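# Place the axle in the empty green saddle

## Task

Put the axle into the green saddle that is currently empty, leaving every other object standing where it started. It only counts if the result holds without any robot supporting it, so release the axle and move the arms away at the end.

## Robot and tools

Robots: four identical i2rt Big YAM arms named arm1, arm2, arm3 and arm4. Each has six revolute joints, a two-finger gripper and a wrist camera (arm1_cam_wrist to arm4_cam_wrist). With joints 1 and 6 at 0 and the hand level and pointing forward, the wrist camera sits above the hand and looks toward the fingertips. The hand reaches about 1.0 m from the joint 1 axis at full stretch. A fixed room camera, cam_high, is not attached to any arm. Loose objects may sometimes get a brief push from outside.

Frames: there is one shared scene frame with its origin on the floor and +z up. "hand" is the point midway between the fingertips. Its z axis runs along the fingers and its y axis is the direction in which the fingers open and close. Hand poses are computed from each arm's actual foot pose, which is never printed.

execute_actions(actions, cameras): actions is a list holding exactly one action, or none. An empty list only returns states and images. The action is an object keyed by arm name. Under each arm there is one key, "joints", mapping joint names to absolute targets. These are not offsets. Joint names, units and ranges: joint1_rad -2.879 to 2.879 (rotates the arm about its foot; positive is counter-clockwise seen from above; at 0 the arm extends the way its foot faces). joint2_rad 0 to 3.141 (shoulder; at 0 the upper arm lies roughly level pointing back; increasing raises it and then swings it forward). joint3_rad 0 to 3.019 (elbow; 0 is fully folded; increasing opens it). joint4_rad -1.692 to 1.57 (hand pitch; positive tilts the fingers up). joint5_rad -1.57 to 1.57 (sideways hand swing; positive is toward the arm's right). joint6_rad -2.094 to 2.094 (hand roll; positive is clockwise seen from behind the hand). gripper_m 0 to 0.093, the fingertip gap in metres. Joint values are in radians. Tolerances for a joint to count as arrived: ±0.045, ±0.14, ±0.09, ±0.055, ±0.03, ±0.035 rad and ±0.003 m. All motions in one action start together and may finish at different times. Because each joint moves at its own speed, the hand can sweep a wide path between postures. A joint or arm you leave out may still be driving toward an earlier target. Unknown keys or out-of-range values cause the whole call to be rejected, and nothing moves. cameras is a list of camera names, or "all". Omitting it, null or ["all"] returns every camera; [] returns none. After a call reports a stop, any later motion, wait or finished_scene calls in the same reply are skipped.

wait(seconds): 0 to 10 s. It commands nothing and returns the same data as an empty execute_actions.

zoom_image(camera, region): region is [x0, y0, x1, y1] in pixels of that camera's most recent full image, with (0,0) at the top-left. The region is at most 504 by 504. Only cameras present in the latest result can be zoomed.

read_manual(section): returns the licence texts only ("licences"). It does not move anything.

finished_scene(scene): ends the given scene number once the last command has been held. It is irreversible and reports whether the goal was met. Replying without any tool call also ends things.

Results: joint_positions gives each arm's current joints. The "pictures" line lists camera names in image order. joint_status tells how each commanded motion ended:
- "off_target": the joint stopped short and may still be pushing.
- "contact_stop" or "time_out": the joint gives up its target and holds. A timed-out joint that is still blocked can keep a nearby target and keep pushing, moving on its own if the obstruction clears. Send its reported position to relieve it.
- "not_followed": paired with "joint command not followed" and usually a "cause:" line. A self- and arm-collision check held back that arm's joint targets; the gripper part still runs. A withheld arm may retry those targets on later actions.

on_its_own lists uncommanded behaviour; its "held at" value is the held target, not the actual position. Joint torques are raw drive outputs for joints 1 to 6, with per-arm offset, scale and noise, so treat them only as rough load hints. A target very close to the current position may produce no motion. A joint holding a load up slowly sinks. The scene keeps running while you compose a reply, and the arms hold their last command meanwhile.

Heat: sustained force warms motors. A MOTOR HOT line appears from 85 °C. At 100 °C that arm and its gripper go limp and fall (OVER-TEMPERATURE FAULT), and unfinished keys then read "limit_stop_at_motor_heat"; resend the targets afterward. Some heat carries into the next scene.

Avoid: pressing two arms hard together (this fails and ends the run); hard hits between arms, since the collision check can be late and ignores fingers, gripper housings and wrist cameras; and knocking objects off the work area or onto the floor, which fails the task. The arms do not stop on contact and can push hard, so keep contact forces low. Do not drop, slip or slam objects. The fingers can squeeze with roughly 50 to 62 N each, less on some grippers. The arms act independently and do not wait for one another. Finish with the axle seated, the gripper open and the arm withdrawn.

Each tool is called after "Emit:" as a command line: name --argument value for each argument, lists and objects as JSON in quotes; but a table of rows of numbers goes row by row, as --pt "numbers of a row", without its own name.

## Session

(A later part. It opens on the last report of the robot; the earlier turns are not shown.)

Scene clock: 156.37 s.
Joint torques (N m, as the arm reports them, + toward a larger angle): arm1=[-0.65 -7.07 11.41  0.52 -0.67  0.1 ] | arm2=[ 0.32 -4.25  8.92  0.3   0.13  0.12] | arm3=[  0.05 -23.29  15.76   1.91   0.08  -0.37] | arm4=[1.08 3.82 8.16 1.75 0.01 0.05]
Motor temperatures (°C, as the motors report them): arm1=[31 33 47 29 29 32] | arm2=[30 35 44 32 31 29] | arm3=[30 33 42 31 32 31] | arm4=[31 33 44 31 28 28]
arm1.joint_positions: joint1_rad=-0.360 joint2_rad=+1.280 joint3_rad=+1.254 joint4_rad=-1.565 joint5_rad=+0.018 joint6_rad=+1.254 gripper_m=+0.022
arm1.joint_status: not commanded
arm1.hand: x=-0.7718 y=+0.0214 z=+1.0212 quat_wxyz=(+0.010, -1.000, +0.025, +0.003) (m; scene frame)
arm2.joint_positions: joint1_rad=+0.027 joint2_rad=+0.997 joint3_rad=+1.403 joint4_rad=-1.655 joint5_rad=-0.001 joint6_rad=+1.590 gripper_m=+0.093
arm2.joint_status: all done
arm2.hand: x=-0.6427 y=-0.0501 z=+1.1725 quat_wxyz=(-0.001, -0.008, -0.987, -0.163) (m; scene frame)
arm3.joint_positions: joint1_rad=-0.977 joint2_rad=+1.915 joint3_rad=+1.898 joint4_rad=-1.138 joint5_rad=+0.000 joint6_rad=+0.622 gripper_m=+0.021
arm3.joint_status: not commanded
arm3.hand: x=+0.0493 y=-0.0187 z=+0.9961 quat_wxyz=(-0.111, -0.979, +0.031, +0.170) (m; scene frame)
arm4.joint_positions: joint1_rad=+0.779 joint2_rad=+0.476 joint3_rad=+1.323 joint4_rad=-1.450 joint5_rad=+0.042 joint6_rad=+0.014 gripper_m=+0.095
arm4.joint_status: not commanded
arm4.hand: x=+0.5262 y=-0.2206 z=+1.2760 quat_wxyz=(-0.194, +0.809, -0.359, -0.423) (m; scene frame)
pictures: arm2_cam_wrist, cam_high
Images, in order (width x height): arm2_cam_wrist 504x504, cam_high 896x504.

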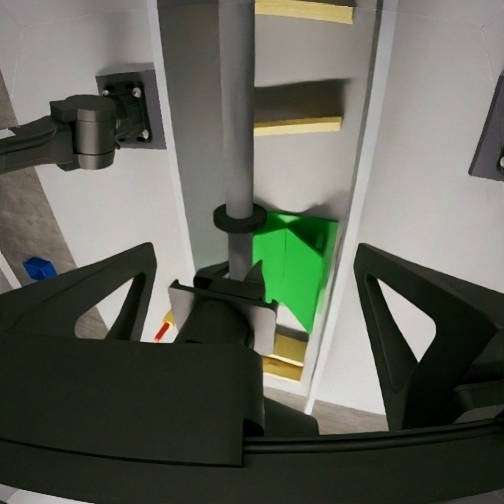

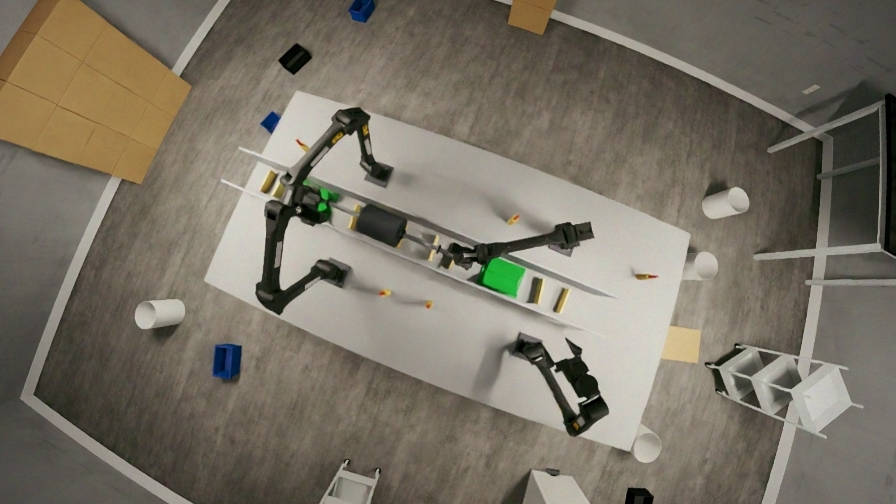

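Emit:
execute_actions --actions '[{"arm2":{"joints":{"joint2_rad":1.11,"joint3_rad":1.2,"joint4_rad":-1.39}}}]' --cameras '["arm2_cam_wrist"]'

Scene clock: 161.07 s.
Joint torques (N m, as the arm reports them, + toward a larger angle): arm1=[-0.62 -7.07 11.41  0.51 -0.67  0.1 ] | arm2=[ 0.47 -7.75 10.71  0.8   0.17  0.12] | arm3=[ -0.98 -22.59  15.66   1.86   0.08  -0.4 ] | arm4=[1.06 3.87 8.15 1.75 0.   0.05]
Motor temperatures (°C, as the motors report them): arm1=[31 33 48 29 29 32] | arm2=[30 34 43 32 31 29] | arm3=[30 33 43 31 32 31] | arm4=[31 33 44 31 28 28]
arm1.joint_positions: joint1_rad=-0.360 joint2_rad=+1.280 joint3_rad=+1.254 joint4_rad=-1.565 joint5_rad=+0.018 joint6_rad=+1.254 gripper_m=+0.022
arm1.joint_status: not commanded
arm1.hand: x=-0.7718 y=+0.0214 z=+1.0212 quat_wxyz=(+0.010, -1.000, +0.025, +0.003) (m; scene frame)
arm2.joint_positions: joint1_rad=+0.027 joint2_rad=+1.118 joint3_rad=+1.187 joint4_rad=-1.402 joint5_rad=-0.001 joint6_rad=+1.590 gripper_m=+0.093
arm2.joint_status: all done
arm2.hand: x=-0.6421 y=+0.0047 z=+1.0580 quat_wxyz=(-0.001, -0.008, -0.993, -0.121) (m; scene frame)
arm3.joint_positions: joint1_rad=-0.977 joint2_rad=+1.915 joint3_rad=+1.898 joint4_rad=-1.138 joint5_rad=+0.000 joint6_rad=+0.622 gripper_m=+0.021
arm3.joint_status: not commanded
arm3.hand: x=+0.0493 y=-0.0187 z=+0.9961 quat_wxyz=(-0.111, -0.979, +0.031, +0.170) (m; scene frame)
arm4.joint_positions: joint1_rad=+0.779 joint2_rad=+0.476 joint3_rad=+1.323 joint4_rad=-1.450 joint5_rad=+0.042 joint6_rad=+0.014 gripper_m=+0.095
arm4.joint_status: not commanded
arm4.hand: x=+0.5262 y=-0.2206 z=+1.2760 quat_wxyz=(-0.194, +0.809, -0.359, -0.423) (m; scene frame)
pictures: arm2_cam_wrist
Images, in order (width x height): arm2_cam_wrist 504x504.

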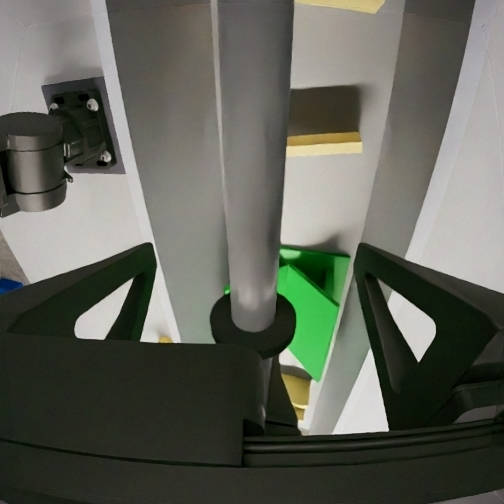

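Emit:
execute_actions --actions '[{"arm2":{"joints":{"joint1_rad":-0.02,"joint6_rad":1.55,"joint2_rad":1.115,"joint3_rad":1.095,"joint4_rad":-1.26}}}]' --cameras '["arm2_cam_wrist"]'

Scene clock: 164.70 s.
Joint torques (N m, as the arm reports them, + toward a larger angle): arm1=[-0.64 -7.08 11.41  0.51 -0.67  0.1 ] | arm2=[-0.17 -7.17 10.    0.9   0.14 -0.12] | arm3=[ -0.18 -22.89  15.52   1.74   0.1   -0.35] | arm4=[0.96 3.86 8.15 1.75 0.01 0.05]
Motor temperatures (°C, as the motors report them): arm1=[31 33 48 29 29 32] | arm2=[30 34 42 32 31 29] | arm3=[30 33 43 31 32 31] | arm4=[31 33 44 31 28 28]
arm1.joint_positions: joint1_rad=-0.360 joint2_rad=+1.280 joint3_rad=+1.254 joint4_rad=-1.565 joint5_rad=+0.018 joint6_rad=+1.254 gripper_m=+0.022
arm1.joint_status: not commanded
arm1.hand: x=-0.7718 y=+0.0214 z=+1.0212 quat_wxyz=(+0.010, -1.000, +0.025, +0.003) (m; scene frame)
arm2.joint_positions: joint1_rad=-0.016 joint2_rad=+1.116 joint3_rad=+1.092 joint4_rad=-1.272 joint5_rad=-0.001 joint6_rad=+1.561 gripper_m=+0.093
arm2.joint_status: all done
arm2.hand: x=-0.6264 y=+0.0134 z=+1.0245 quat_wxyz=(-0.006, -0.015, -0.990, -0.139) (m; scene frame)
arm3.joint_positions: joint1_rad=-0.977 joint2_rad=+1.915 joint3_rad=+1.898 joint4_rad=-1.138 joint5_rad=+0.000 joint6_rad=+0.622 gripper_m=+0.021
arm3.joint_status: not commanded
arm3.hand: x=+0.0493 y=-0.0187 z=+0.9961 quat_wxyz=(-0.111, -0.979, +0.031, +0.170) (m; scene frame)
arm4.joint_positions: joint1_rad=+0.779 joint2_rad=+0.476 joint3_rad=+1.323 joint4_rad=-1.450 joint5_rad=+0.042 joint6_rad=+0.014 gripper_m=+0.095
arm4.joint_status: not commanded
arm4.hand: x=+0.5262 y=-0.2206 z=+1.2760 quat_wxyz=(-0.194, +0.809, -0.359, -0.423) (m; scene frame)
pictures: arm2_cam_wrist
Images, in order (width x height): arm2_cam_wrist 504x504.

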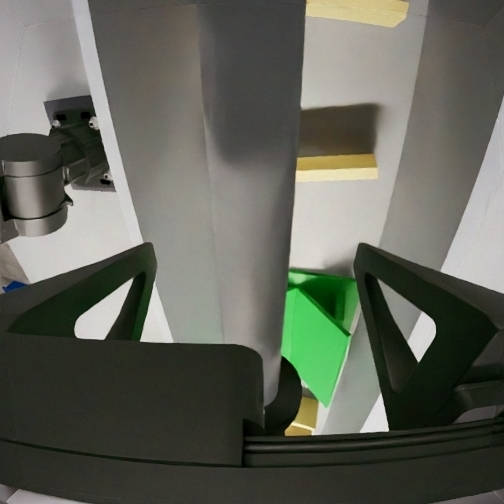

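Width ~76; slightly deeper, then close.

Emit:
execute_actions --actions '[{"arm2":{"joints":{"joint3_rad":1.075,"joint4_rad":-1.235}}}]' --cameras '[]'

Emit:
execute_actions --actions '[{"arm2":{"joints":{"gripper_m":0}}}]' --cameras '["arm2_cam_wrist"]'

Emit:
execute_actions --actions '[{"arm2":{"joints":{"joint3_rad":1.125}},"arm1":{"joints":{"joint3_rad":1.27}}}]' --cameras '[]'

Scene clock: 169.77 s.
Joint torques (N m, as the arm reports them, + toward a larger angle): arm1=[-0.63 -7.1  11.41  0.51 -0.67  0.1 ] | arm2=[-0.37 -7.09  9.33  0.96  0.15 -0.13] | arm3=[ -0.89 -22.14  15.61   1.65   0.06  -0.34] | arm4=[1.07 3.93 8.13 1.76 0.01 0.05]
Motor temperatures (°C, as the motors report them): arm1=[31 33 48 29 29 32] | arm2=[30 34 42 32 31 29] | arm3=[30 33 43 31 32 31] | arm4=[31 33 44 31 28 28]
arm1.joint_positions: joint1_rad=-0.360 joint2_rad=+1.280 joint3_rad=+1.254 joint4_rad=-1.565 joint5_rad=+0.018 joint6_rad=+1.254 gripper_m=+0.022
arm1.joint_status: not commanded
arm1.hand: x=-0.7718 y=+0.0214 z=+1.0212 quat_wxyz=(+0.010, -1.000, +0.025, +0.003) (m; scene frame)
arm2.joint_positions: joint1_rad=-0.016 joint2_rad=+1.116 joint3_rad=+1.079 joint4_rad=-1.247 joint5_rad=-0.001 joint6_rad=+1.560 gripper_m=+0.093
arm2.joint_status: all done
arm2.hand: x=-0.6262 y=+0.0162 z=+1.0205 quat_wxyz=(-0.006, -0.014, -0.989, -0.145) (m; scene frame)
arm3.joint_positions: joint1_rad=-0.977 joint2_rad=+1.915 joint3_rad=+1.898 joint4_rad=-1.138 joint5_rad=+0.000 joint6_rad=+0.622 gripper_m=+0.021
arm3.joint_status: not commanded
arm3.hand: x=+0.0493 y=-0.0187 z=+0.9961 quat_wxyz=(-0.111, -0.979, +0.031, +0.170) (m; scene frame)
arm4.joint_positions: joint1_rad=+0.779 joint2_rad=+0.476 joint3_rad=+1.323 joint4_rad=-1.450 joint5_rad=+0.042 joint6_rad=+0.014 gripper_m=+0.095
arm4.joint_status: not commanded
arm4.hand: x=+0.5262 y=-0.2206 z=+1.2760 quat_wxyz=(-0.194, +0.809, -0.359, -0.423) (m; scene frame)
pictures: none
No camera images: the call's "cameras" was empty. Leave "cameras" out to get every camera's image.

Scene clock: 170.47 s.
Joint torques (N m, as the arm reports them, + toward a larger angle): arm1=[-0.63 -7.07 11.45  0.56 -0.69  0.1 ] | arm2=[-0.42 -7.05  9.55  0.89  0.15 -0.07] | arm3=[ -0.53 -22.86  15.63   1.8    0.04  -0.38] | arm4=[1.02 3.86 8.15 1.73 0.01 0.04]
Motor temperatures (°C, as the motors report them): arm1=[31 33 48 29 29 32] | arm2=[30 34 42 32 31 29] | arm3=[30 33 43 31 32 31] | arm4=[31 33 44 31 28 28]
arm1.joint_positions: joint1_rad=-0.360 joint2_rad=+1.280 joint3_rad=+1.254 joint4_rad=-1.566 joint5_rad=+0.019 joint6_rad=+1.254 gripper_m=+0.022
arm1.joint_status: not commanded
arm1.hand: x=-0.7718 y=+0.0217 z=+1.0212 quat_wxyz=(+0.011, -1.000, +0.025, +0.003) (m; scene frame)
arm2.joint_positions: joint1_rad=-0.016 joint2_rad=+1.116 joint3_rad=+1.078 joint4_rad=-1.247 joint5_rad=-0.001 joint6_rad=+1.556 gripper_m=+0.022
arm2.joint_status: gripper_m off_target (ended at +0.022, target +0.000)
arm2.hand: x=-0.6262 y=+0.0159 z=+1.0200 quat_wxyz=(-0.006, -0.012, -0.989, -0.145) (m; scene frame)
arm3.joint_positions: joint1_rad=-0.977 joint2_rad=+1.915 joint3_rad=+1.898 joint4_rad=-1.138 joint5_rad=+0.000 joint6_rad=+0.622 gripper_m=+0.021
arm3.joint_status: not commanded
arm3.hand: x=+0.0492 y=-0.0187 z=+0.9961 quat_wxyz=(-0.111, -0.979, +0.031, +0.170) (m; scene frame)
arm4.joint_positions: joint1_rad=+0.779 joint2_rad=+0.476 joint3_rad=+1.323 joint4_rad=-1.450 joint5_rad=+0.042 joint6_rad=+0.014 gripper_m=+0.095
arm4.joint_status: not commanded
arm4.hand: x=+0.5262 y=-0.2206 z=+1.2760 quat_wxyz=(-0.194, +0.809, -0.359, -0.423) (m; scene frame)
pictures: arm2_cam_wrist
Images, in order (width x height): arm2_cam_wrist 504x504.

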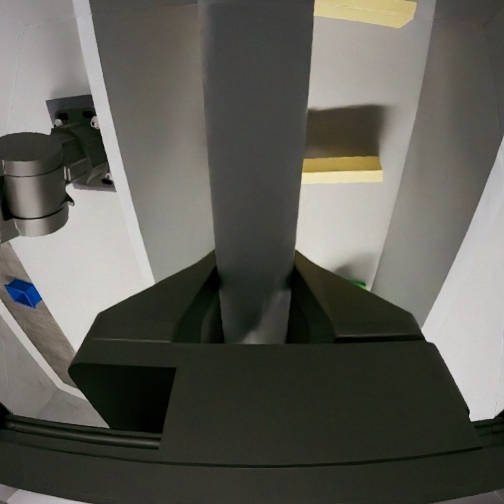

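Scene clock: 171.00 s.
Joint torques (N m, as the arm reports them, + toward a larger angle): arm1=[-0.65 -7.11 10.02  0.56 -0.69  0.1 ] | arm2=[-0.36 -7.32 13.51  0.89  0.15 -0.07] | arm3=[ -0.25 -23.37  15.57   1.91   0.08  -0.43] | arm4=[0.97 3.82 8.16 1.74 0.01 0.04]
Motor temperatures (°C, as the motors report them): arm1=[31 33 48 29 29 32] | arm2=[30 34 42 32 31 29] | arm3=[30 33 43 31 32 31] | arm4=[31 33 44 31 28 28]
arm1.joint_positions: joint1_rad=-0.360 joint2_rad=+1.280 joint3_rad=+1.251 joint4_rad=-1.566 joint5_rad=+0.019 joint6_rad=+1.254 gripper_m=+0.022
arm1.joint_status: all done
arm1.hand: x=-0.7715 y=+0.0223 z=+1.0202 quat_wxyz=(+0.012, -1.000, +0.025, +0.003) (m; scene frame)
arm2.joint_positions: joint1_rad=-0.016 joint2_rad=+1.116 joint3_rad=+1.078 joint4_rad=-1.246 joint5_rad=-0.001 joint6_rad=+1.556 gripper_m=+0.022
arm2.joint_status: all done
arm2.hand: x=-0.6262 y=+0.0162 z=+1.0201 quat_wxyz=(-0.006, -0.012, -0.989, -0.145) (m; scene frame)
arm3.joint_positions: joint1_rad=-0.977 joint2_rad=+1.915 joint3_rad=+1.898 joint4_rad=-1.138 joint5_rad=+0.000 joint6_rad=+0.622 gripper_m=+0.021
arm3.joint_status: not commanded
arm3.hand: x=+0.0492 y=-0.0187 z=+0.9961 quat_wxyz=(-0.111, -0.979, +0.031, +0.170) (m; scene frame)
arm4.joint_positions: joint1_rad=+0.779 joint2_rad=+0.476 joint3_rad=+1.323 joint4_rad=-1.450 joint5_rad=+0.042 joint6_rad=+0.014 gripper_m=+0.095
arm4.joint_status: not commanded
arm4.hand: x=+0.5262 y=-0.2206 z=+1.2760 quat_wxyz=(-0.194, +0.809, -0.359, -0.423) (m; scene frame)
pictures: none
No camera images: the call's "cameras" was empty. Leave "cameras" out to get every camera's image.

Emit:
execute_actions --actions '[{"arm1":{"joints":{"gripper_m":0.08}}}]' --cameras '[]'

Emit:
execute_actions --actions '[{"arm1":{"joints":{"joint3_rad":1.5,"joint4_rad":-1.68,"joint2_rad":1.2}}}]' --cameras '[]'

Emit:
execute_actions --actions '[{"arm1":{"joints":{"joint2_rad":0.6}},"arm2":{"joints":{"joint1_rad":-0.525,"joint2_rad":1.21,"joint3_rad":1.28,"joint4_rad":-1.26,"joint6_rad":1.05}},"arm3":{"joints":{"joint1_rad":-0.765,"joint2_rad":1.5,"joint3_rad":1.475,"joint4_rad":-1.15,"joint6_rad":0.8}}}]' --cameras '["cam_high"]'

Scene clock: 186.50 s.
Joint torques (N m, as the arm reports them, + toward a larger angle): arm1=[-0.5  -5.71 10.08  0.59 -0.12  0.1 ] | arm2=[-0.3  -9.57 13.5   0.86 -0.04 -0.05] | arm3=[  0.21 -23.09  15.47   1.59   0.37  -0.45] | arm4=[1.02 3.9  8.15 1.75 0.01 0.05]
Motor temperatures (°C, as the motors report them): arm1=[31 33 47 29 29 32] | arm2=[30 33 43 32 31 29] | arm3=[30 34 44 31 32 31] | arm4=[31 33 44 31 28 28]
arm1.joint_positions: joint1_rad=-0.362 joint2_rad=+1.268 joint3_rad=+1.251 joint4_rad=-1.566 joint5_rad=+0.005 joint6_rad=+1.254 gripper_m=+0.080
arm1.joint_status: all done
arm1.hand: x=-0.7694 y=+0.0231 z=+1.0240 quat_wxyz=(+0.004, -1.000, +0.026, -0.002) (m; scene frame)
arm2.joint_positions: joint1_rad=-0.016 joint2_rad=+1.136 joint3_rad=+1.078 joint4_rad=-1.246 joint5_rad=+0.003 joint6_rad=+1.556 gripper_m=+0.022
arm2.joint_status: not commanded
arm2.hand: x=-0.6253 y=+0.0185 z=+1.0133 quat_wxyz=(-0.008, -0.013, -0.991, -0.136) (m; scene frame)
arm3.joint_positions: joint1_rad=-0.977 joint2_rad=+1.915 joint3_rad=+1.898 joint4_rad=-1.138 joint5_rad=-0.009 joint6_rad=+0.631 gripper_m=+0.021
arm3.joint_status: not commanded
arm3.hand: x=+0.0501 y=-0.0200 z=+0.9961 quat_wxyz=(-0.115, -0.979, +0.035, +0.167) (m; scene frame)
arm4.joint_positions: joint1_rad=+0.779 joint2_rad=+0.476 joint3_rad=+1.323 joint4_rad=-1.450 joint5_rad=+0.042 joint6_rad=+0.014 gripper_m=+0.095
arm4.joint_status: not commanded
arm4.hand: x=+0.5262 y=-0.2206 z=+1.2760 quat_wxyz=(-0.194, +0.809, -0.359, -0.423) (m; scene frame)
pictures: none
No camera images: the call's "cameras" was empty. Leave "cameras" out to get every camera's image.

Scene clock: 187.47 s.
Joint torques (N m, as the arm reports them, + toward a larger angle): arm1=[-0.5  -3.57 11.04  0.78 -0.1   0.08] | arm2=[-0.33 -9.37 13.48  0.9  -0.02 -0.06] | arm3=[ -0.3  -23.21  15.62   1.92   0.34  -0.43] | arm4=[1.04 3.85 8.16 1.76 0.   0.05]
Motor temperatures (°C, as the motors report them): arm1=[31 33 47 29 29 32] | arm2=[30 33 43 32 31 29] | arm3=[30 34 44 31 32 31] | arm4=[31 33 44 31 28 28]
arm1.joint_positions: joint1_rad=-0.362 joint2_rad=+1.193 joint3_rad=+1.470 joint4_rad=-1.672 joint5_rad=+0.004 joint6_rad=+1.254 gripper_m=+0.080
arm1.joint_status: all done
arm1.hand: x=-0.7709 y=+0.0207 z=+1.1342 quat_wxyz=(-0.085, -0.996, +0.027, +0.030) (m; scene frame)
arm2.joint_positions: joint1_rad=-0.016 joint2_rad=+1.136 joint3_rad=+1.078 joint4_rad=-1.246 joint5_rad=+0.003 joint6_rad=+1.556 gripper_m=+0.022
arm2.joint_status: not commanded
arm2.hand: x=-0.6253 y=+0.0185 z=+1.0133 quat_wxyz=(-0.008, -0.013, -0.991, -0.136) (m; scene frame)
arm3.joint_positions: joint1_rad=-0.977 joint2_rad=+1.915 joint3_rad=+1.898 joint4_rad=-1.138 joint5_rad=-0.009 joint6_rad=+0.631 gripper_m=+0.021
arm3.joint_status: not commanded
arm3.hand: x=+0.0501 y=-0.0200 z=+0.9961 quat_wxyz=(-0.115, -0.979, +0.035, +0.167) (m; scene frame)
arm4.joint_positions: joint1_rad=+0.779 joint2_rad=+0.476 joint3_rad=+1.323 joint4_rad=-1.450 joint5_rad=+0.042 joint6_rad=+0.014 gripper_m=+0.095
arm4.joint_status: not commanded
arm4.hand: x=+0.5262 y=-0.2206 z=+1.2760 quat_wxyz=(-0.194, +0.809, -0.359, -0.423) (m; scene frame)
pictures: none
No camera images: the call's "cameras" was empty. Leave "cameras" out to get every camera's image.

Scene clock: 189.97 s.
Joint torques (N m, as the arm reports them, + toward a larger angle): arm1=[-0.53  5.21  7.24  2.09 -0.13  0.04] | arm2=[ -0.07 -14.13  17.78   0.5    0.23   0.31] | arm3=[  0.07 -15.48  10.97   0.77  -0.15  -0.27] | arm4=[1.03 3.87 8.14 1.75 0.01 0.05]
Motor temperatures (°C, as the motors report them): arm1=[31 33 47 29 29 32] | arm2=[30 33 44 32 31 29] | arm3=[30 34 44 31 32 31] | arm4=[31 33 44 31 28 28]
arm1.joint_positions: joint1_rad=-0.362 joint2_rad=+0.596 joint3_rad=+1.492 joint4_rad=-1.675 joint5_rad=+0.004 joint6_rad=+1.254 gripper_m=+0.080
arm1.joint_status: all done
arm1.hand: x=-0.7007 y=+0.2040 z=+1.2879 quat_wxyz=(-0.365, -0.922, +0.026, +0.130) (m; scene frame)
arm2.joint_positions: joint1_rad=-0.524 joint2_rad=+1.260 joint3_rad=+1.179 joint4_rad=-1.264 joint5_rad=-0.004 joint6_rad=+1.025 gripper_m=+0.022
arm2.joint_status: joint3_rad time_out (moved +0.100 of +0.202); the others done
arm2.on_its_own: joint3_rad reads +1.179 and still pushes toward +1.280 since a time_out
arm2.hand: x=-0.4297 y=-0.0046 z=+1.0122 quat_wxyz=(-0.060, -0.001, -0.993, -0.100) (m; scene frame)
arm3.joint_positions: joint1_rad=-0.770 joint2_rad=+1.529 joint3_rad=+1.457 joint4_rad=-1.147 joint5_rad=+0.008 joint6_rad=+0.812 gripper_m=+0.021
arm3.joint_status: all done
arm3.hand: x=+0.2485 y=-0.0240 z=+1.0178 quat_wxyz=(-0.118, -0.985, +0.024, +0.125) (m; scene frame)
arm4.joint_positions: joint1_rad=+0.779 joint2_rad=+0.476 joint3_rad=+1.323 joint4_rad=-1.450 joint5_rad=+0.042 joint6_rad=+0.014 gripper_m=+0.095
arm4.joint_status: not commanded
arm4.hand: x=+0.5262 y=-0.2206 z=+1.2760 quat_wxyz=(-0.194, +0.809, -0.359, -0.423) (m; scene frame)
pictures: cam_high
Images, in order (width x height): cam_high 896x504.

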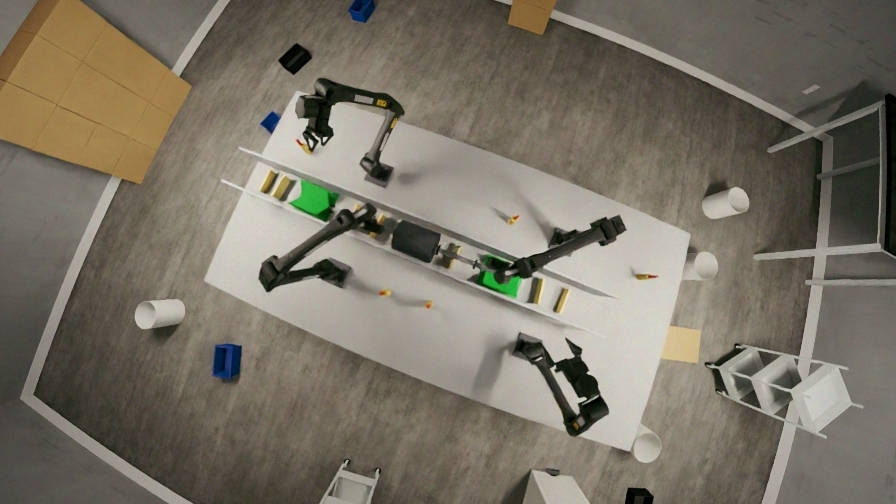

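Emit:
execute_actions --actions '[{"arm2":{"joints":{"joint1_rad":-0.857,"joint2_rad":1.47,"joint3_rad":1.57,"joint4_rad":-1.19,"joint6_rad":0.72}},"arm3":{"joints":{"joint1_rad":-0.42,"joint2_rad":1.225,"joint3_rad":1.19,"joint4_rad":-1.22,"joint6_rad":1.14}}}]' --cameras '[]'

Emit:
execute_actions --actions '[{"arm2":{"joints":{"joint1_rad":-1.057,"joint2_rad":1.84,"joint3_rad":2.06,"joint4_rad":-1.18,"joint6_rad":0.54}},"arm3":{"joints":{"joint1_rad":0.08,"joint2_rad":1.125,"joint3_rad":1.105,"joint4_rad":-1.24,"joint6_rad":1.63}}}]' --cameras '["cam_high","arm2_cam_wrist"]'

Scene clock: 202.33 s.
Joint torques (N m, as the arm reports them, + toward a larger angle): arm1=[-0.54  5.25  7.24  2.09 -0.13  0.04] | arm2=[  1.42 -22.71  18.68   0.97   0.06   0.81] | arm3=[ -0.55 -10.23  10.46   0.13  -0.66   0.09] | arm4=[1.03 3.88 8.15 1.76 0.   0.04]
Motor temperatures (°C, as the motors report them): arm1=[31 33 45 29 29 32] | arm2=[30 34 47 32 31 29] | arm3=[30 33 42 31 32 31] | arm4=[31 33 44 31 28 28]
arm1.joint_positions: joint1_rad=-0.362 joint2_rad=+0.596 joint3_rad=+1.492 joint4_rad=-1.675 joint5_rad=+0.004 joint6_rad=+1.254 gripper_m=+0.080
arm1.joint_status: not commanded
arm1.hand: x=-0.7007 y=+0.2040 z=+1.2879 quat_wxyz=(-0.365, -0.922, +0.026, +0.130) (m; scene frame)
arm2.joint_positions: joint1_rad=-0.870 joint2_rad=+1.558 joint3_rad=+1.441 joint4_rad=-1.204 joint5_rad=+0.000 joint6_rad=+0.652 gripper_m=+0.022
arm2.joint_status: joint3_rad time_out (moved +0.262 of +0.391); joint6_rad time_out (moved -0.373 of -0.305); the others done
arm2.on_its_own: joint3_rad reads +1.441 and still pushes toward +1.553 since a time_out; joint6_rad reads +0.652 and still pushes toward +0.720 since a time_out
arm2.hand: x=-0.2314 y=-0.0231 z=+0.9995 quat_wxyz=(-0.101, +0.012, -0.992, -0.080) (m; scene frame)
arm3.joint_positions: joint1_rad=-0.425 joint2_rad=+1.243 joint3_rad=+1.177 joint4_rad=-1.209 joint5_rad=+0.022 joint6_rad=+1.122 gripper_m=+0.021
arm3.joint_status: all done
arm3.hand: x=+0.4498 y=-0.0235 z=+1.0156 quat_wxyz=(-0.124, -0.990, +0.008, +0.073) (m; scene frame)
arm4.joint_positions: joint1_rad=+0.779 joint2_rad=+0.476 joint3_rad=+1.323 joint4_rad=-1.450 joint5_rad=+0.042 joint6_rad=+0.014 gripper_m=+0.095
arm4.joint_status: not commanded
arm4.hand: x=+0.5262 y=-0.2206 z=+1.2760 quat_wxyz=(-0.194, +0.809, -0.359, -0.423) (m; scene frame)
pictures: none
No camera images: the call's "cameras" was empty. Leave "cameras" out to get every camera's image.

not run: a stop came earlier in this reply.

Emit:
execute_actions --actions '[{"arm2":{"joints":{"joint1_rad":-1.057,"joint2_rad":1.82,"joint3_rad":2.11,"joint4_rad":-1.19,"joint6_rad":0.51}},"arm3":{"joints":{"joint1_rad":0.065,"joint2_rad":1.125,"joint3_rad":1.105,"joint4_rad":-1.24,"joint6_rad":1.61}}}]' --cameras '["cam_high","arm2_cam_wrist"]'

Scene clock: 209.53 s.
Joint torques (N m, as the arm reports them, + toward a larger angle): arm1=[-0.53  5.22  7.23  2.08 -0.13  0.03] | arm2=[ -0.36 -31.73  18.91   2.45   0.3    0.37] | arm3=[-1.39 -8.55 10.6   0.35 -0.74 -0.02] | arm4=[1.05 3.92 8.16 1.75 0.01 0.04]
Motor temperatures (°C, as the motors report them): arm1=[31 33 45 29 29 32] | arm2=[30 35 49 32 31 29] | arm3=[30 32 41 31 32 31] | arm4=[31 33 44 31 28 28]
arm1.joint_positions: joint1_rad=-0.362 joint2_rad=+0.596 joint3_rad=+1.492 joint4_rad=-1.675 joint5_rad=+0.004 joint6_rad=+1.254 gripper_m=+0.080
arm1.joint_status: not commanded
arm1.hand: x=-0.7007 y=+0.2040 z=+1.2879 quat_wxyz=(-0.365, -0.922, +0.026, +0.130) (m; scene frame)
arm2.joint_positions: joint1_rad=-1.050 joint2_rad=+1.931 joint3_rad=+1.942 joint4_rad=-1.235 joint5_rad=-0.007 joint6_rad=+0.479 gripper_m=+0.022
arm2.joint_status: joint3_rad time_out (moved +0.501 of +0.669); the others done
arm2.on_its_own: joint3_rad reads +1.942 and still pushes toward +2.054 since a time_out
arm2.hand: x=-0.0401 y=-0.0246 z=+1.0065 quat_wxyz=(-0.153, +0.009, -0.984, -0.086) (m; scene frame)
arm3.joint_positions: joint1_rad=+0.064 joint2_rad=+1.147 joint3_rad=+1.087 joint4_rad=-1.235 joint5_rad=+0.024 joint6_rad=+1.598 gripper_m=+0.021
arm3.joint_status: all done
arm3.hand: x=+0.6451 y=-0.0279 z=+1.0099 quat_wxyz=(-0.134, -0.991, +0.001, +0.007) (m; scene frame)
arm4.joint_positions: joint1_rad=+0.779 joint2_rad=+0.476 joint3_rad=+1.323 joint4_rad=-1.450 joint5_rad=+0.042 joint6_rad=+0.014 gripper_m=+0.095
arm4.joint_status: not commanded
arm4.hand: x=+0.5262 y=-0.2206 z=+1.2760 quat_wxyz=(-0.194, +0.809, -0.359, -0.423) (m; scene frame)
pictures: arm2_cam_wrist, cam_high
Images, in order (width x height): arm2_cam_wrist 504x504, cam_high 896x504.

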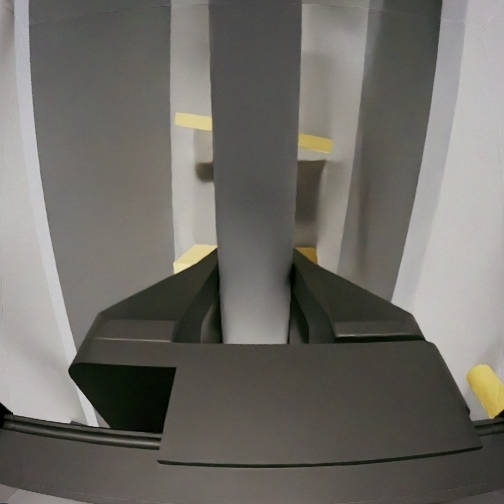

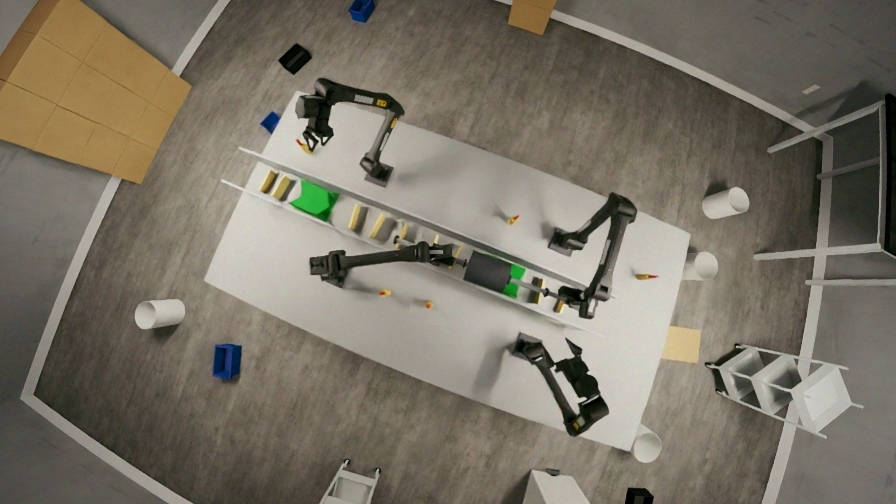

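Emit:
execute_actions --actions '[{"arm2":{"joints":{"joint1_rad":-1.137,"joint2_rad":2.08,"joint3_rad":2.45,"joint4_rad":-1.14,"joint6_rad":0.46}},"arm3":{"joints":{"joint1_rad":0.385,"joint2_rad":1.19,"joint3_rad":1.09,"joint4_rad":-1.165,"joint6_rad":1.91}}}]'

Scene clock: 220.70 s.
Joint torques (N m, as the arm reports them, + toward a larger angle): arm1=[-0.53  5.24  7.24  2.09 -0.13  0.04] | arm2=[ -0.97 -36.54  19.04   2.53   0.44   0.69] | arm3=[-0.56 -8.05 10.7   1.88 -0.95  0.09] | arm4=[1.03 3.91 8.16 1.76 0.01 0.05]
Motor temperatures (°C, as the motors report them): arm1=[31 33 44 29 29 32] | arm2=[30 37 51 32 31 29] | arm3=[30 32 41 31 32 31] | arm4=[31 32 44 31 28 28]
arm1.joint_positions: joint1_rad=-0.362 joint2_rad=+0.596 joint3_rad=+1.492 joint4_rad=-1.675 joint5_rad=+0.004 joint6_rad=+1.254 gripper_m=+0.080
arm1.joint_status: not commanded
arm1.hand: x=-0.7007 y=+0.2040 z=+1.2879 quat_wxyz=(-0.365, -0.922, +0.026, +0.130) (m; scene frame)
arm2.joint_positions: joint1_rad=-1.125 joint2_rad=+2.203 joint3_rad=+2.276 joint4_rad=-1.185 joint5_rad=-0.010 joint6_rad=+0.403 gripper_m=+0.022
arm2.joint_status: joint3_rad time_out (moved +0.335 of +0.508); joint6_rad time_out (moved -0.076 of -0.019); the others done
arm2.on_its_own: joint3_rad reads +2.276 and still pushes toward +2.389 since a time_out; joint6_rad reads +0.403 and still pushes toward +0.460 since a time_out
arm2.hand: x=+0.0796 y=-0.0268 z=+0.9773 quat_wxyz=(-0.209, +0.010, -0.973, -0.098) (m; scene frame)
arm3.joint_positions: joint1_rad=+0.379 joint2_rad=+1.199 joint3_rad=+1.072 joint4_rad=-1.193 joint5_rad=+0.030 joint6_rad=+1.890 gripper_m=+0.021
arm3.joint_status: all done
arm3.hand: x=+0.7641 y=-0.0184 z=+0.9880 quat_wxyz=(-0.120, -0.992, -0.009, -0.028) (m; scene frame)
arm4.joint_positions: joint1_rad=+0.779 joint2_rad=+0.476 joint3_rad=+1.323 joint4_rad=-1.450 joint5_rad=+0.042 joint6_rad=+0.014 gripper_m=+0.095
arm4.joint_status: not commanded
arm4.hand: x=+0.5262 y=-0.2206 z=+1.2760 quat_wxyz=(-0.194, +0.809, -0.359, -0.423) (m; scene frame)
pictures: arm1_cam_wrist, arm2_cam_wrist, arm3_cam_wrist, arm4_cam_wrist, cam_high
Images, in order (width x height): arm1_cam_wrist 504x504, arm2_cam_wrist 504x504, arm3_cam_wrist 504x504, arm4_cam_wrist 504x504, cam_high 896x504.

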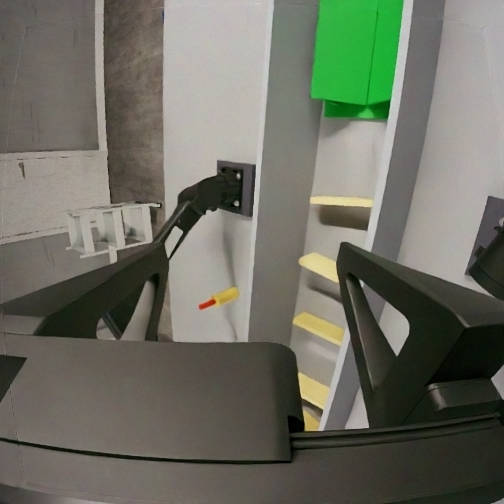

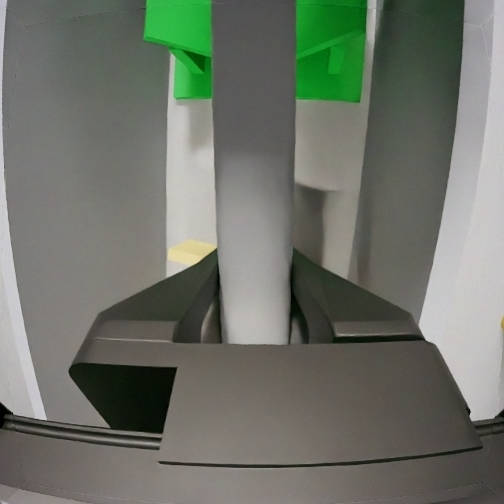

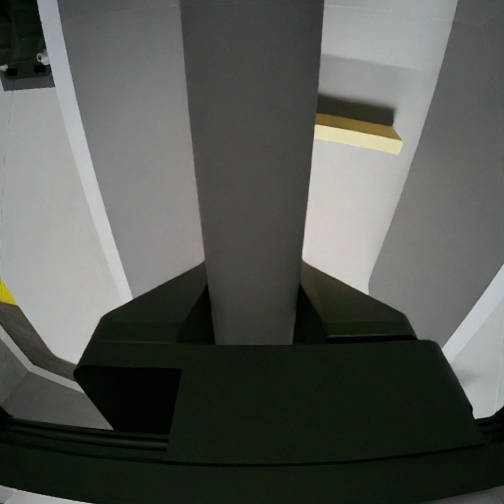

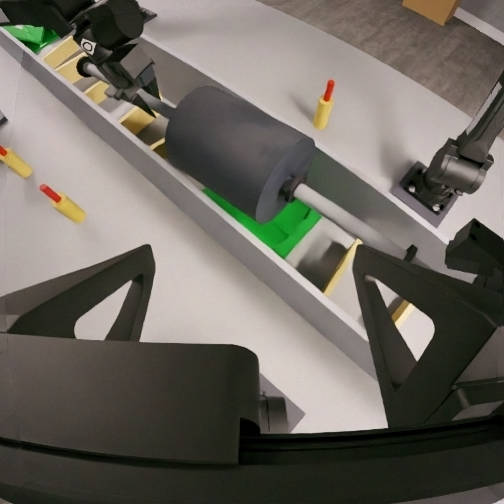

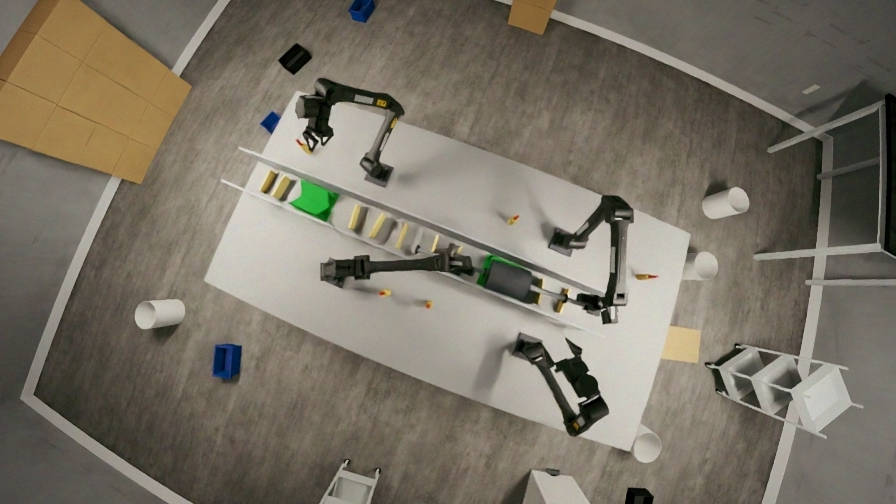

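Emit:
execute_actions --actions '[{"arm2":{"joints":{"joint1_rad":-1.11,"joint2_rad":2.07,"joint3_rad":2.12,"joint4_rad":-0.91,"joint6_rad":0.46}},"arm3":{"joints":{"joint1_rad":0.365,"joint2_rad":1.22,"joint3_rad":0.885,"joint4_rad":-0.91,"joint6_rad":1.89}}}]'

Scene clock: 230.67 s.
Joint torques (N m, as the arm reports them, + toward a larger angle): arm1=[-0.56  5.21  7.24  2.09 -0.13  0.04] | arm2=[ -0.66 -34.9   14.18   2.52   0.25   0.21] | arm3=[-1.21 -8.99 11.33  1.93 -0.38  0.07] | arm4=[1.03 3.86 8.14 1.76 0.01 0.05]
Motor temperatures (°C, as the motors report them): arm1=[31 32 44 29 29 32] | arm2=[30 39 51 32 31 29] | arm3=[30 32 41 31 33 31] | arm4=[31 32 44 31 28 28]
arm1.joint_positions: joint1_rad=-0.362 joint2_rad=+0.596 joint3_rad=+1.492 joint4_rad=-1.675 joint5_rad=+0.004 joint6_rad=+1.254 gripper_m=+0.080
arm1.joint_status: not commanded
arm1.hand: x=-0.7007 y=+0.2040 z=+1.2879 quat_wxyz=(-0.365, -0.922, +0.026, +0.130) (m; scene frame)
arm2.joint_positions: joint1_rad=-1.102 joint2_rad=+2.176 joint3_rad=+2.069 joint4_rad=-0.950 joint5_rad=-0.005 joint6_rad=+0.446 gripper_m=+0.022
arm2.joint_status: all done
arm2.hand: x=+0.0757 y=-0.0095 z=+0.9226 quat_wxyz=(-0.231, -0.001, -0.966, -0.114) (m; scene frame)
arm3.joint_positions: joint1_rad=+0.373 joint2_rad=+1.233 joint3_rad=+0.852 joint4_rad=-0.939 joint5_rad=+0.014 joint6_rad=+1.874 gripper_m=+0.021
arm3.joint_status: all done
arm3.hand: x=+0.7609 y=-0.0068 z=+0.8967 quat_wxyz=(-0.118, -0.992, -0.015, -0.034) (m; scene frame)
arm4.joint_positions: joint1_rad=+0.779 joint2_rad=+0.476 joint3_rad=+1.323 joint4_rad=-1.450 joint5_rad=+0.042 joint6_rad=+0.014 gripper_m=+0.095
arm4.joint_status: not commanded
arm4.hand: x=+0.5262 y=-0.2206 z=+1.2760 quat_wxyz=(-0.194, +0.809, -0.359, -0.423) (m; scene frame)
pictures: arm1_cam_wrist, arm2_cam_wrist, arm3_cam_wrist, arm4_cam_wrist, cam_high
Images, in order (width x height): arm1_cam_wrist 504x504, arm2_cam_wrist 504x504, arm3_cam_wrist 504x504, arm4_cam_wrist 504x504, cam_high 896x504.

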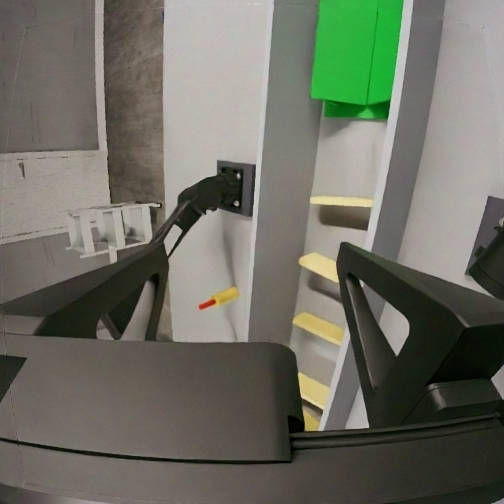

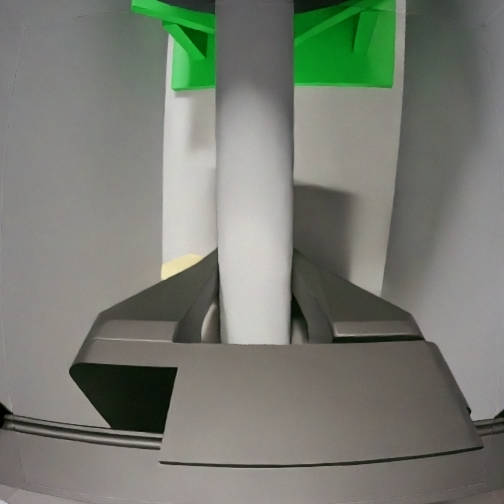

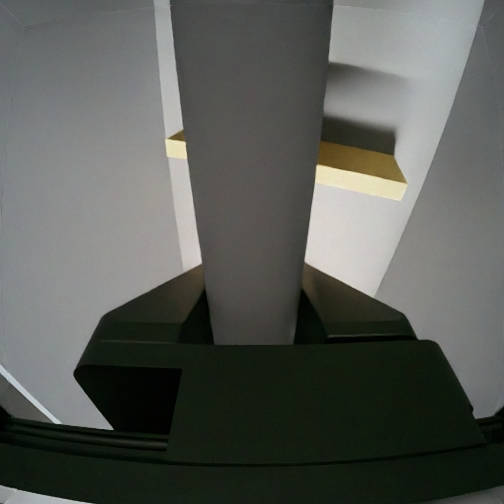

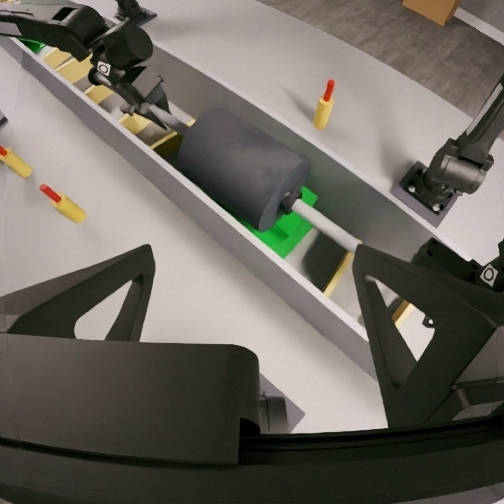

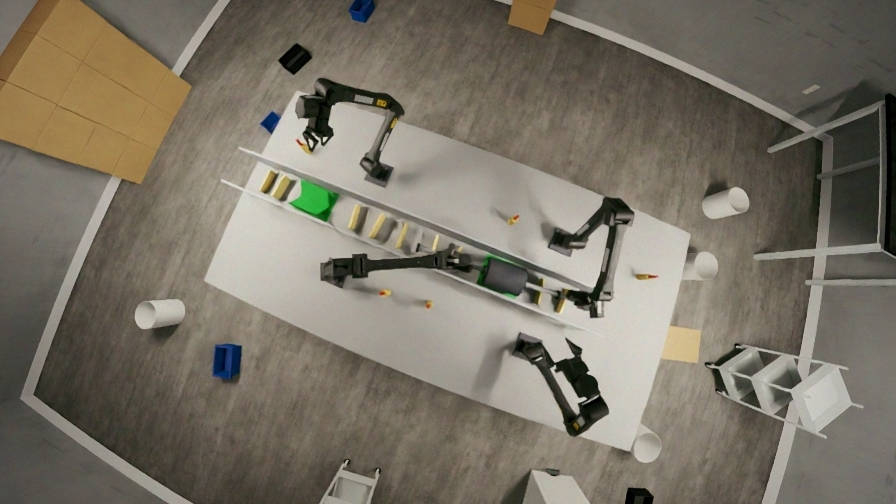

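Emit:
execute_actions --actions '[{"arm2":{"joints":{"joint2_rad":2.10,"joint3_rad":2.03,"joint4_rad":-0.79}},"arm3":{"joints":{"joint2_rad":1.30,"joint3_rad":0.81,"joint4_rad":-0.73}}}]' --cameras '["cam_high","arm2_cam_wrist","arm4_cam_wrist","arm3_cam_wrist"]'

Emit:
zoom_image --camera "cam_high" --region '[430,230,610,330]'

Scene clock: 236.20 s.
Joint torques (N m, as the arm reports them, + toward a larger angle): arm1=[-0.53  5.24  7.24  2.09 -0.13  0.03] | arm2=[ -0.74 -32.33  12.95   2.76   0.24  -0.04] | arm3=[-1.69 -9.3  10.36  3.   -0.73  0.  ] | arm4=[1.05 3.89 8.13 1.76 0.01 0.05]
Motor temperatures (°C, as the motors report them): arm1=[31 32 44 29 29 32] | arm2=[30 39 50 32 31 29] | arm3=[30 32 41 31 32 31] | arm4=[31 32 44 31 28 28]
arm1.joint_positions: joint1_rad=-0.362 joint2_rad=+0.596 joint3_rad=+1.492 joint4_rad=-1.675 joint5_rad=+0.004 joint6_rad=+1.254 gripper_m=+0.080
arm1.joint_status: not commanded
arm1.hand: x=-0.7007 y=+0.2040 z=+1.2879 quat_wxyz=(-0.365, -0.922, +0.026, +0.130) (m; scene frame)
arm2.joint_positions: joint1_rad=-1.098 joint2_rad=+2.179 joint3_rad=+1.993 joint4_rad=-0.835 joint5_rad=-0.006 joint6_rad=+0.463 gripper_m=+0.022
arm2.joint_status: all done
arm2.hand: x=+0.0780 y=-0.0045 z=+0.8963 quat_wxyz=(-0.245, -0.007, -0.961, -0.124) (m; scene frame)
arm3.joint_positions: joint1_rad=+0.372 joint2_rad=+1.314 joint3_rad=+0.781 joint4_rad=-0.779 joint5_rad=+0.025 joint6_rad=+1.880 gripper_m=+0.021
arm3.joint_status: all done
arm3.hand: x=+0.7617 y=-0.0140 z=+0.8486 quat_wxyz=(-0.123, -0.992, -0.012, -0.031) (m; scene frame)
arm4.joint_positions: joint1_rad=+0.779 joint2_rad=+0.476 joint3_rad=+1.323 joint4_rad=-1.450 joint5_rad=+0.042 joint6_rad=+0.014 gripper_m=+0.095
arm4.joint_status: not commanded
arm4.hand: x=+0.5262 y=-0.2206 z=+1.2760 quat_wxyz=(-0.194, +0.809, -0.359, -0.423) (m; scene frame)
pictures: arm2_cam_wrist, arm3_cam_wrist, arm4_cam_wrist, cam_high
Images, in order (width x height): arm2_cam_wrist 504x504, arm3_cam_wrist 504x504, arm4_cam_wrist 504x504, cam_high 896x504.

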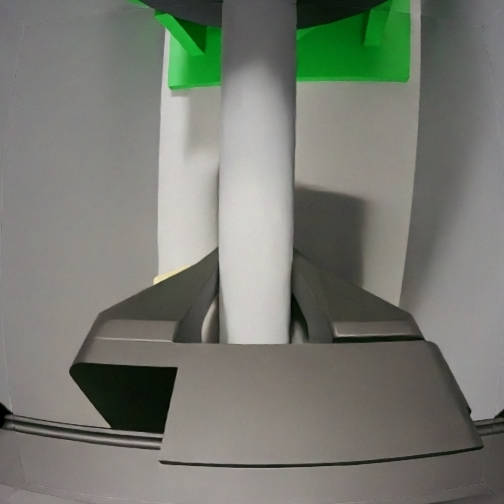

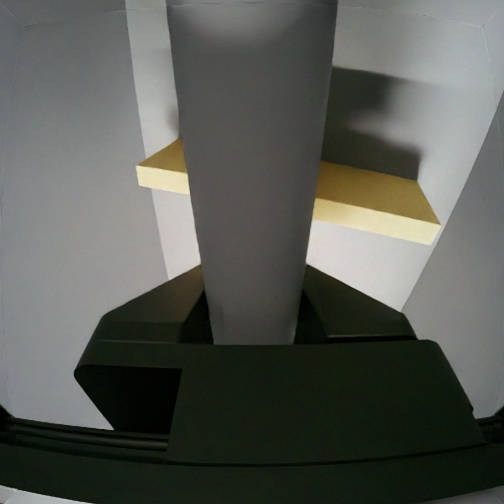

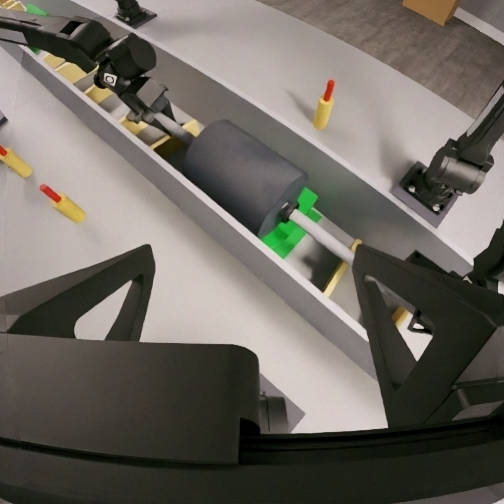

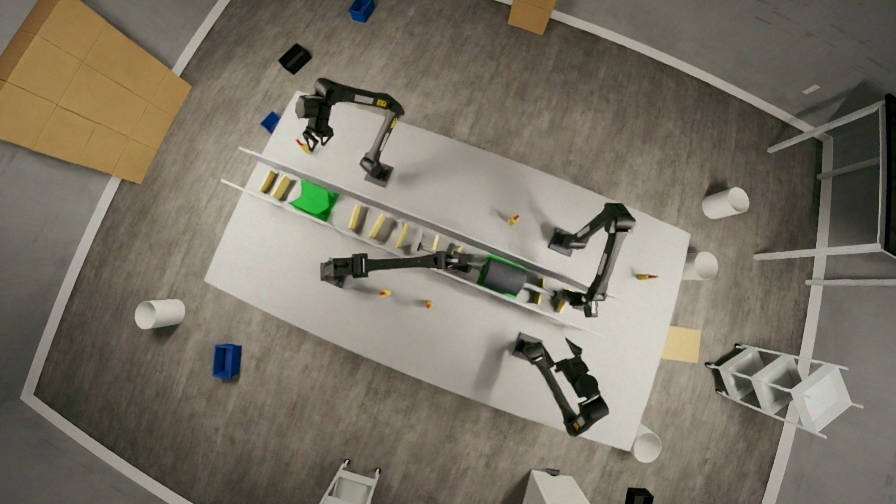

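Region (430, 230, 610, 330) of cam_high's 896x504 image, scaled by 2.800, with more detail than that image has.

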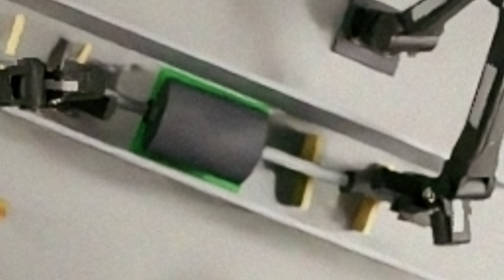

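Emit:
execute_actions --actions '[{"arm2":{"joints":{"joint1_rad":-1.12,"joint2_rad":2.15}}}]' --cameras '["arm2_cam_wrist","arm4_cam_wrist"]'

Scene clock: 239.33 s.
Joint torques (N m, as the arm reports them, + toward a larger angle): arm1=[-0.54  5.22  7.23  2.09 -0.13  0.04] | arm2=[ -1.73 -27.71  12.99   2.71   0.28  -0.04] | arm3=[-1.02 -9.46 10.21  2.76 -0.75 -0.04] | arm4=[1.01 3.87 8.15 1.75 0.01 0.04]
Motor temperatures (°C, as the motors report them): arm1=[31 32 44 29 29 32] | arm2=[30 39 49 32 31 29] | arm3=[30 32 41 31 32 31] | arm4=[31 32 44 31 28 28]
arm1.joint_positions: joint1_rad=-0.362 joint2_rad=+0.596 joint3_rad=+1.492 joint4_rad=-1.675 joint5_rad=+0.004 joint6_rad=+1.254 gripper_m=+0.080
arm1.joint_status: not commanded
arm1.hand: x=-0.7007 y=+0.2040 z=+1.2879 quat_wxyz=(-0.365, -0.922, +0.026, +0.130) (m; scene frame)
arm2.joint_positions: joint1_rad=-1.098 joint2_rad=+2.182 joint3_rad=+1.993 joint4_rad=-0.833 joint5_rad=-0.006 joint6_rad=+0.464 gripper_m=+0.022
arm2.joint_status: all done
arm2.hand: x=+0.0783 y=-0.0041 z=+0.8939 quat_wxyz=(-0.245, -0.007, -0.962, -0.124) (m; scene frame)
arm3.joint_positions: joint1_rad=+0.372 joint2_rad=+1.314 joint3_rad=+0.781 joint4_rad=-0.776 joint5_rad=+0.025 joint6_rad=+1.882 gripper_m=+0.021
arm3.joint_status: not commanded
arm3.hand: x=+0.7619 y=-0.0147 z=+0.8488 quat_wxyz=(-0.124, -0.992, -0.011, -0.032) (m; scene frame)
arm4.joint_positions: joint1_rad=+0.779 joint2_rad=+0.476 joint3_rad=+1.323 joint4_rad=-1.450 joint5_rad=+0.042 joint6_rad=+0.014 gripper_m=+0.095
arm4.joint_status: not commanded
arm4.hand: x=+0.5262 y=-0.2206 z=+1.2760 quat_wxyz=(-0.194, +0.809, -0.359, -0.423) (m; scene frame)
pictures: arm2_cam_wrist, arm4_cam_wrist
Images, in order (width x height): arm2_cam_wrist 504x504, arm4_cam_wrist 504x504.

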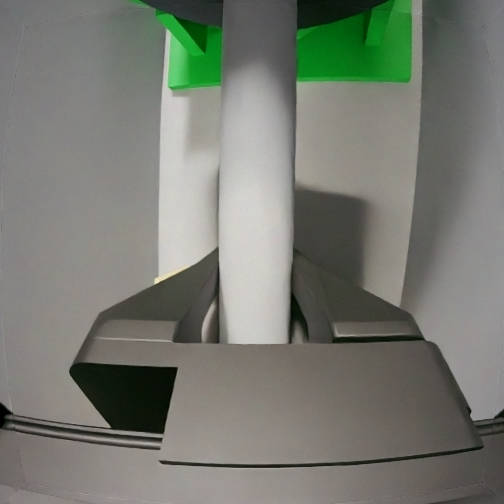

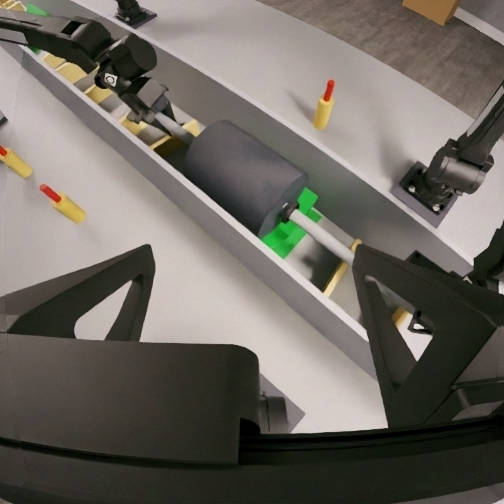

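Emit:
execute_actions --actions '[{"arm2":{"joints":{"joint1_rad":-1.14,"joint2_rad":2.19,"joint3_rad":2.0,"joint4_rad":-0.82}},"arm3":{"joints":{"joint4_rad":-0.76}}}]' --cameras '["arm2_cam_wrist","arm3_cam_wrist"]'

Scene clock: 243.40 s.
Joint torques (N m, as the arm reports them, + toward a larger angle): arm1=[-0.58  5.22  7.24  2.08 -0.13  0.04] | arm2=[ -4.   -24.62  10.62   1.48   0.26  -0.08] | arm3=[-1.83 -9.45 10.19  1.44 -0.73 -0.06] | arm4=[1.   3.9  8.16 1.75 0.   0.04]
Motor temperatures (°C, as the motors report them): arm1=[31 32 44 29 29 32] | arm2=[30 39 48 32 31 29] | arm3=[30 32 41 31 32 31] | arm4=[31 32 44 31 28 28]
arm1.joint_positions: joint1_rad=-0.362 joint2_rad=+0.596 joint3_rad=+1.492 joint4_rad=-1.675 joint5_rad=+0.004 joint6_rad=+1.254 gripper_m=+0.080
arm1.joint_status: not commanded
arm1.hand: x=-0.7007 y=+0.2040 z=+1.2879 quat_wxyz=(-0.365, -0.922, +0.026, +0.130) (m; scene frame)
arm2.joint_positions: joint1_rad=-1.098 joint2_rad=+2.186 joint3_rad=+1.993 joint4_rad=-0.833 joint5_rad=-0.006 joint6_rad=+0.465 gripper_m=+0.022
arm2.joint_status: all done
arm2.hand: x=+0.0782 y=-0.0041 z=+0.8910 quat_wxyz=(-0.243, -0.007, -0.962, -0.124) (m; scene frame)
arm3.joint_positions: joint1_rad=+0.372 joint2_rad=+1.314 joint3_rad=+0.781 joint4_rad=-0.776 joint5_rad=+0.024 joint6_rad=+1.883 gripper_m=+0.021
arm3.joint_status: all done
arm3.hand: x=+0.7621 y=-0.0147 z=+0.8488 quat_wxyz=(-0.124, -0.992, -0.010, -0.032) (m; scene frame)
arm4.joint_positions: joint1_rad=+0.779 joint2_rad=+0.476 joint3_rad=+1.323 joint4_rad=-1.450 joint5_rad=+0.042 joint6_rad=+0.014 gripper_m=+0.095
arm4.joint_status: not commanded
arm4.hand: x=+0.5262 y=-0.2206 z=+1.2760 quat_wxyz=(-0.194, +0.809, -0.359, -0.423) (m; scene frame)
pictures: arm2_cam_wrist, arm3_cam_wrist
Images, in order (width x height): arm2_cam_wrist 504x504, arm3_cam_wrist 504x504.

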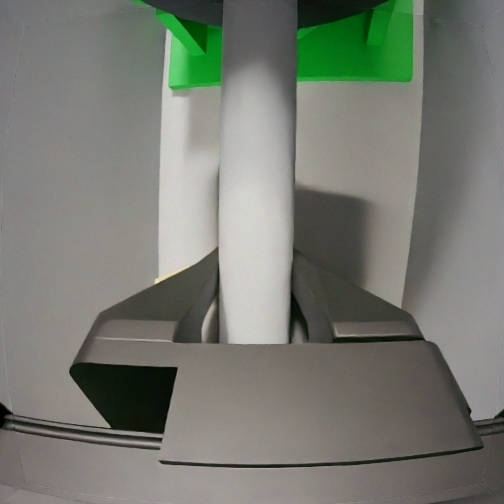

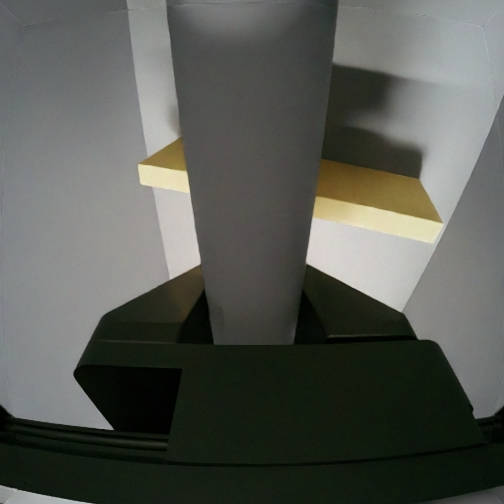

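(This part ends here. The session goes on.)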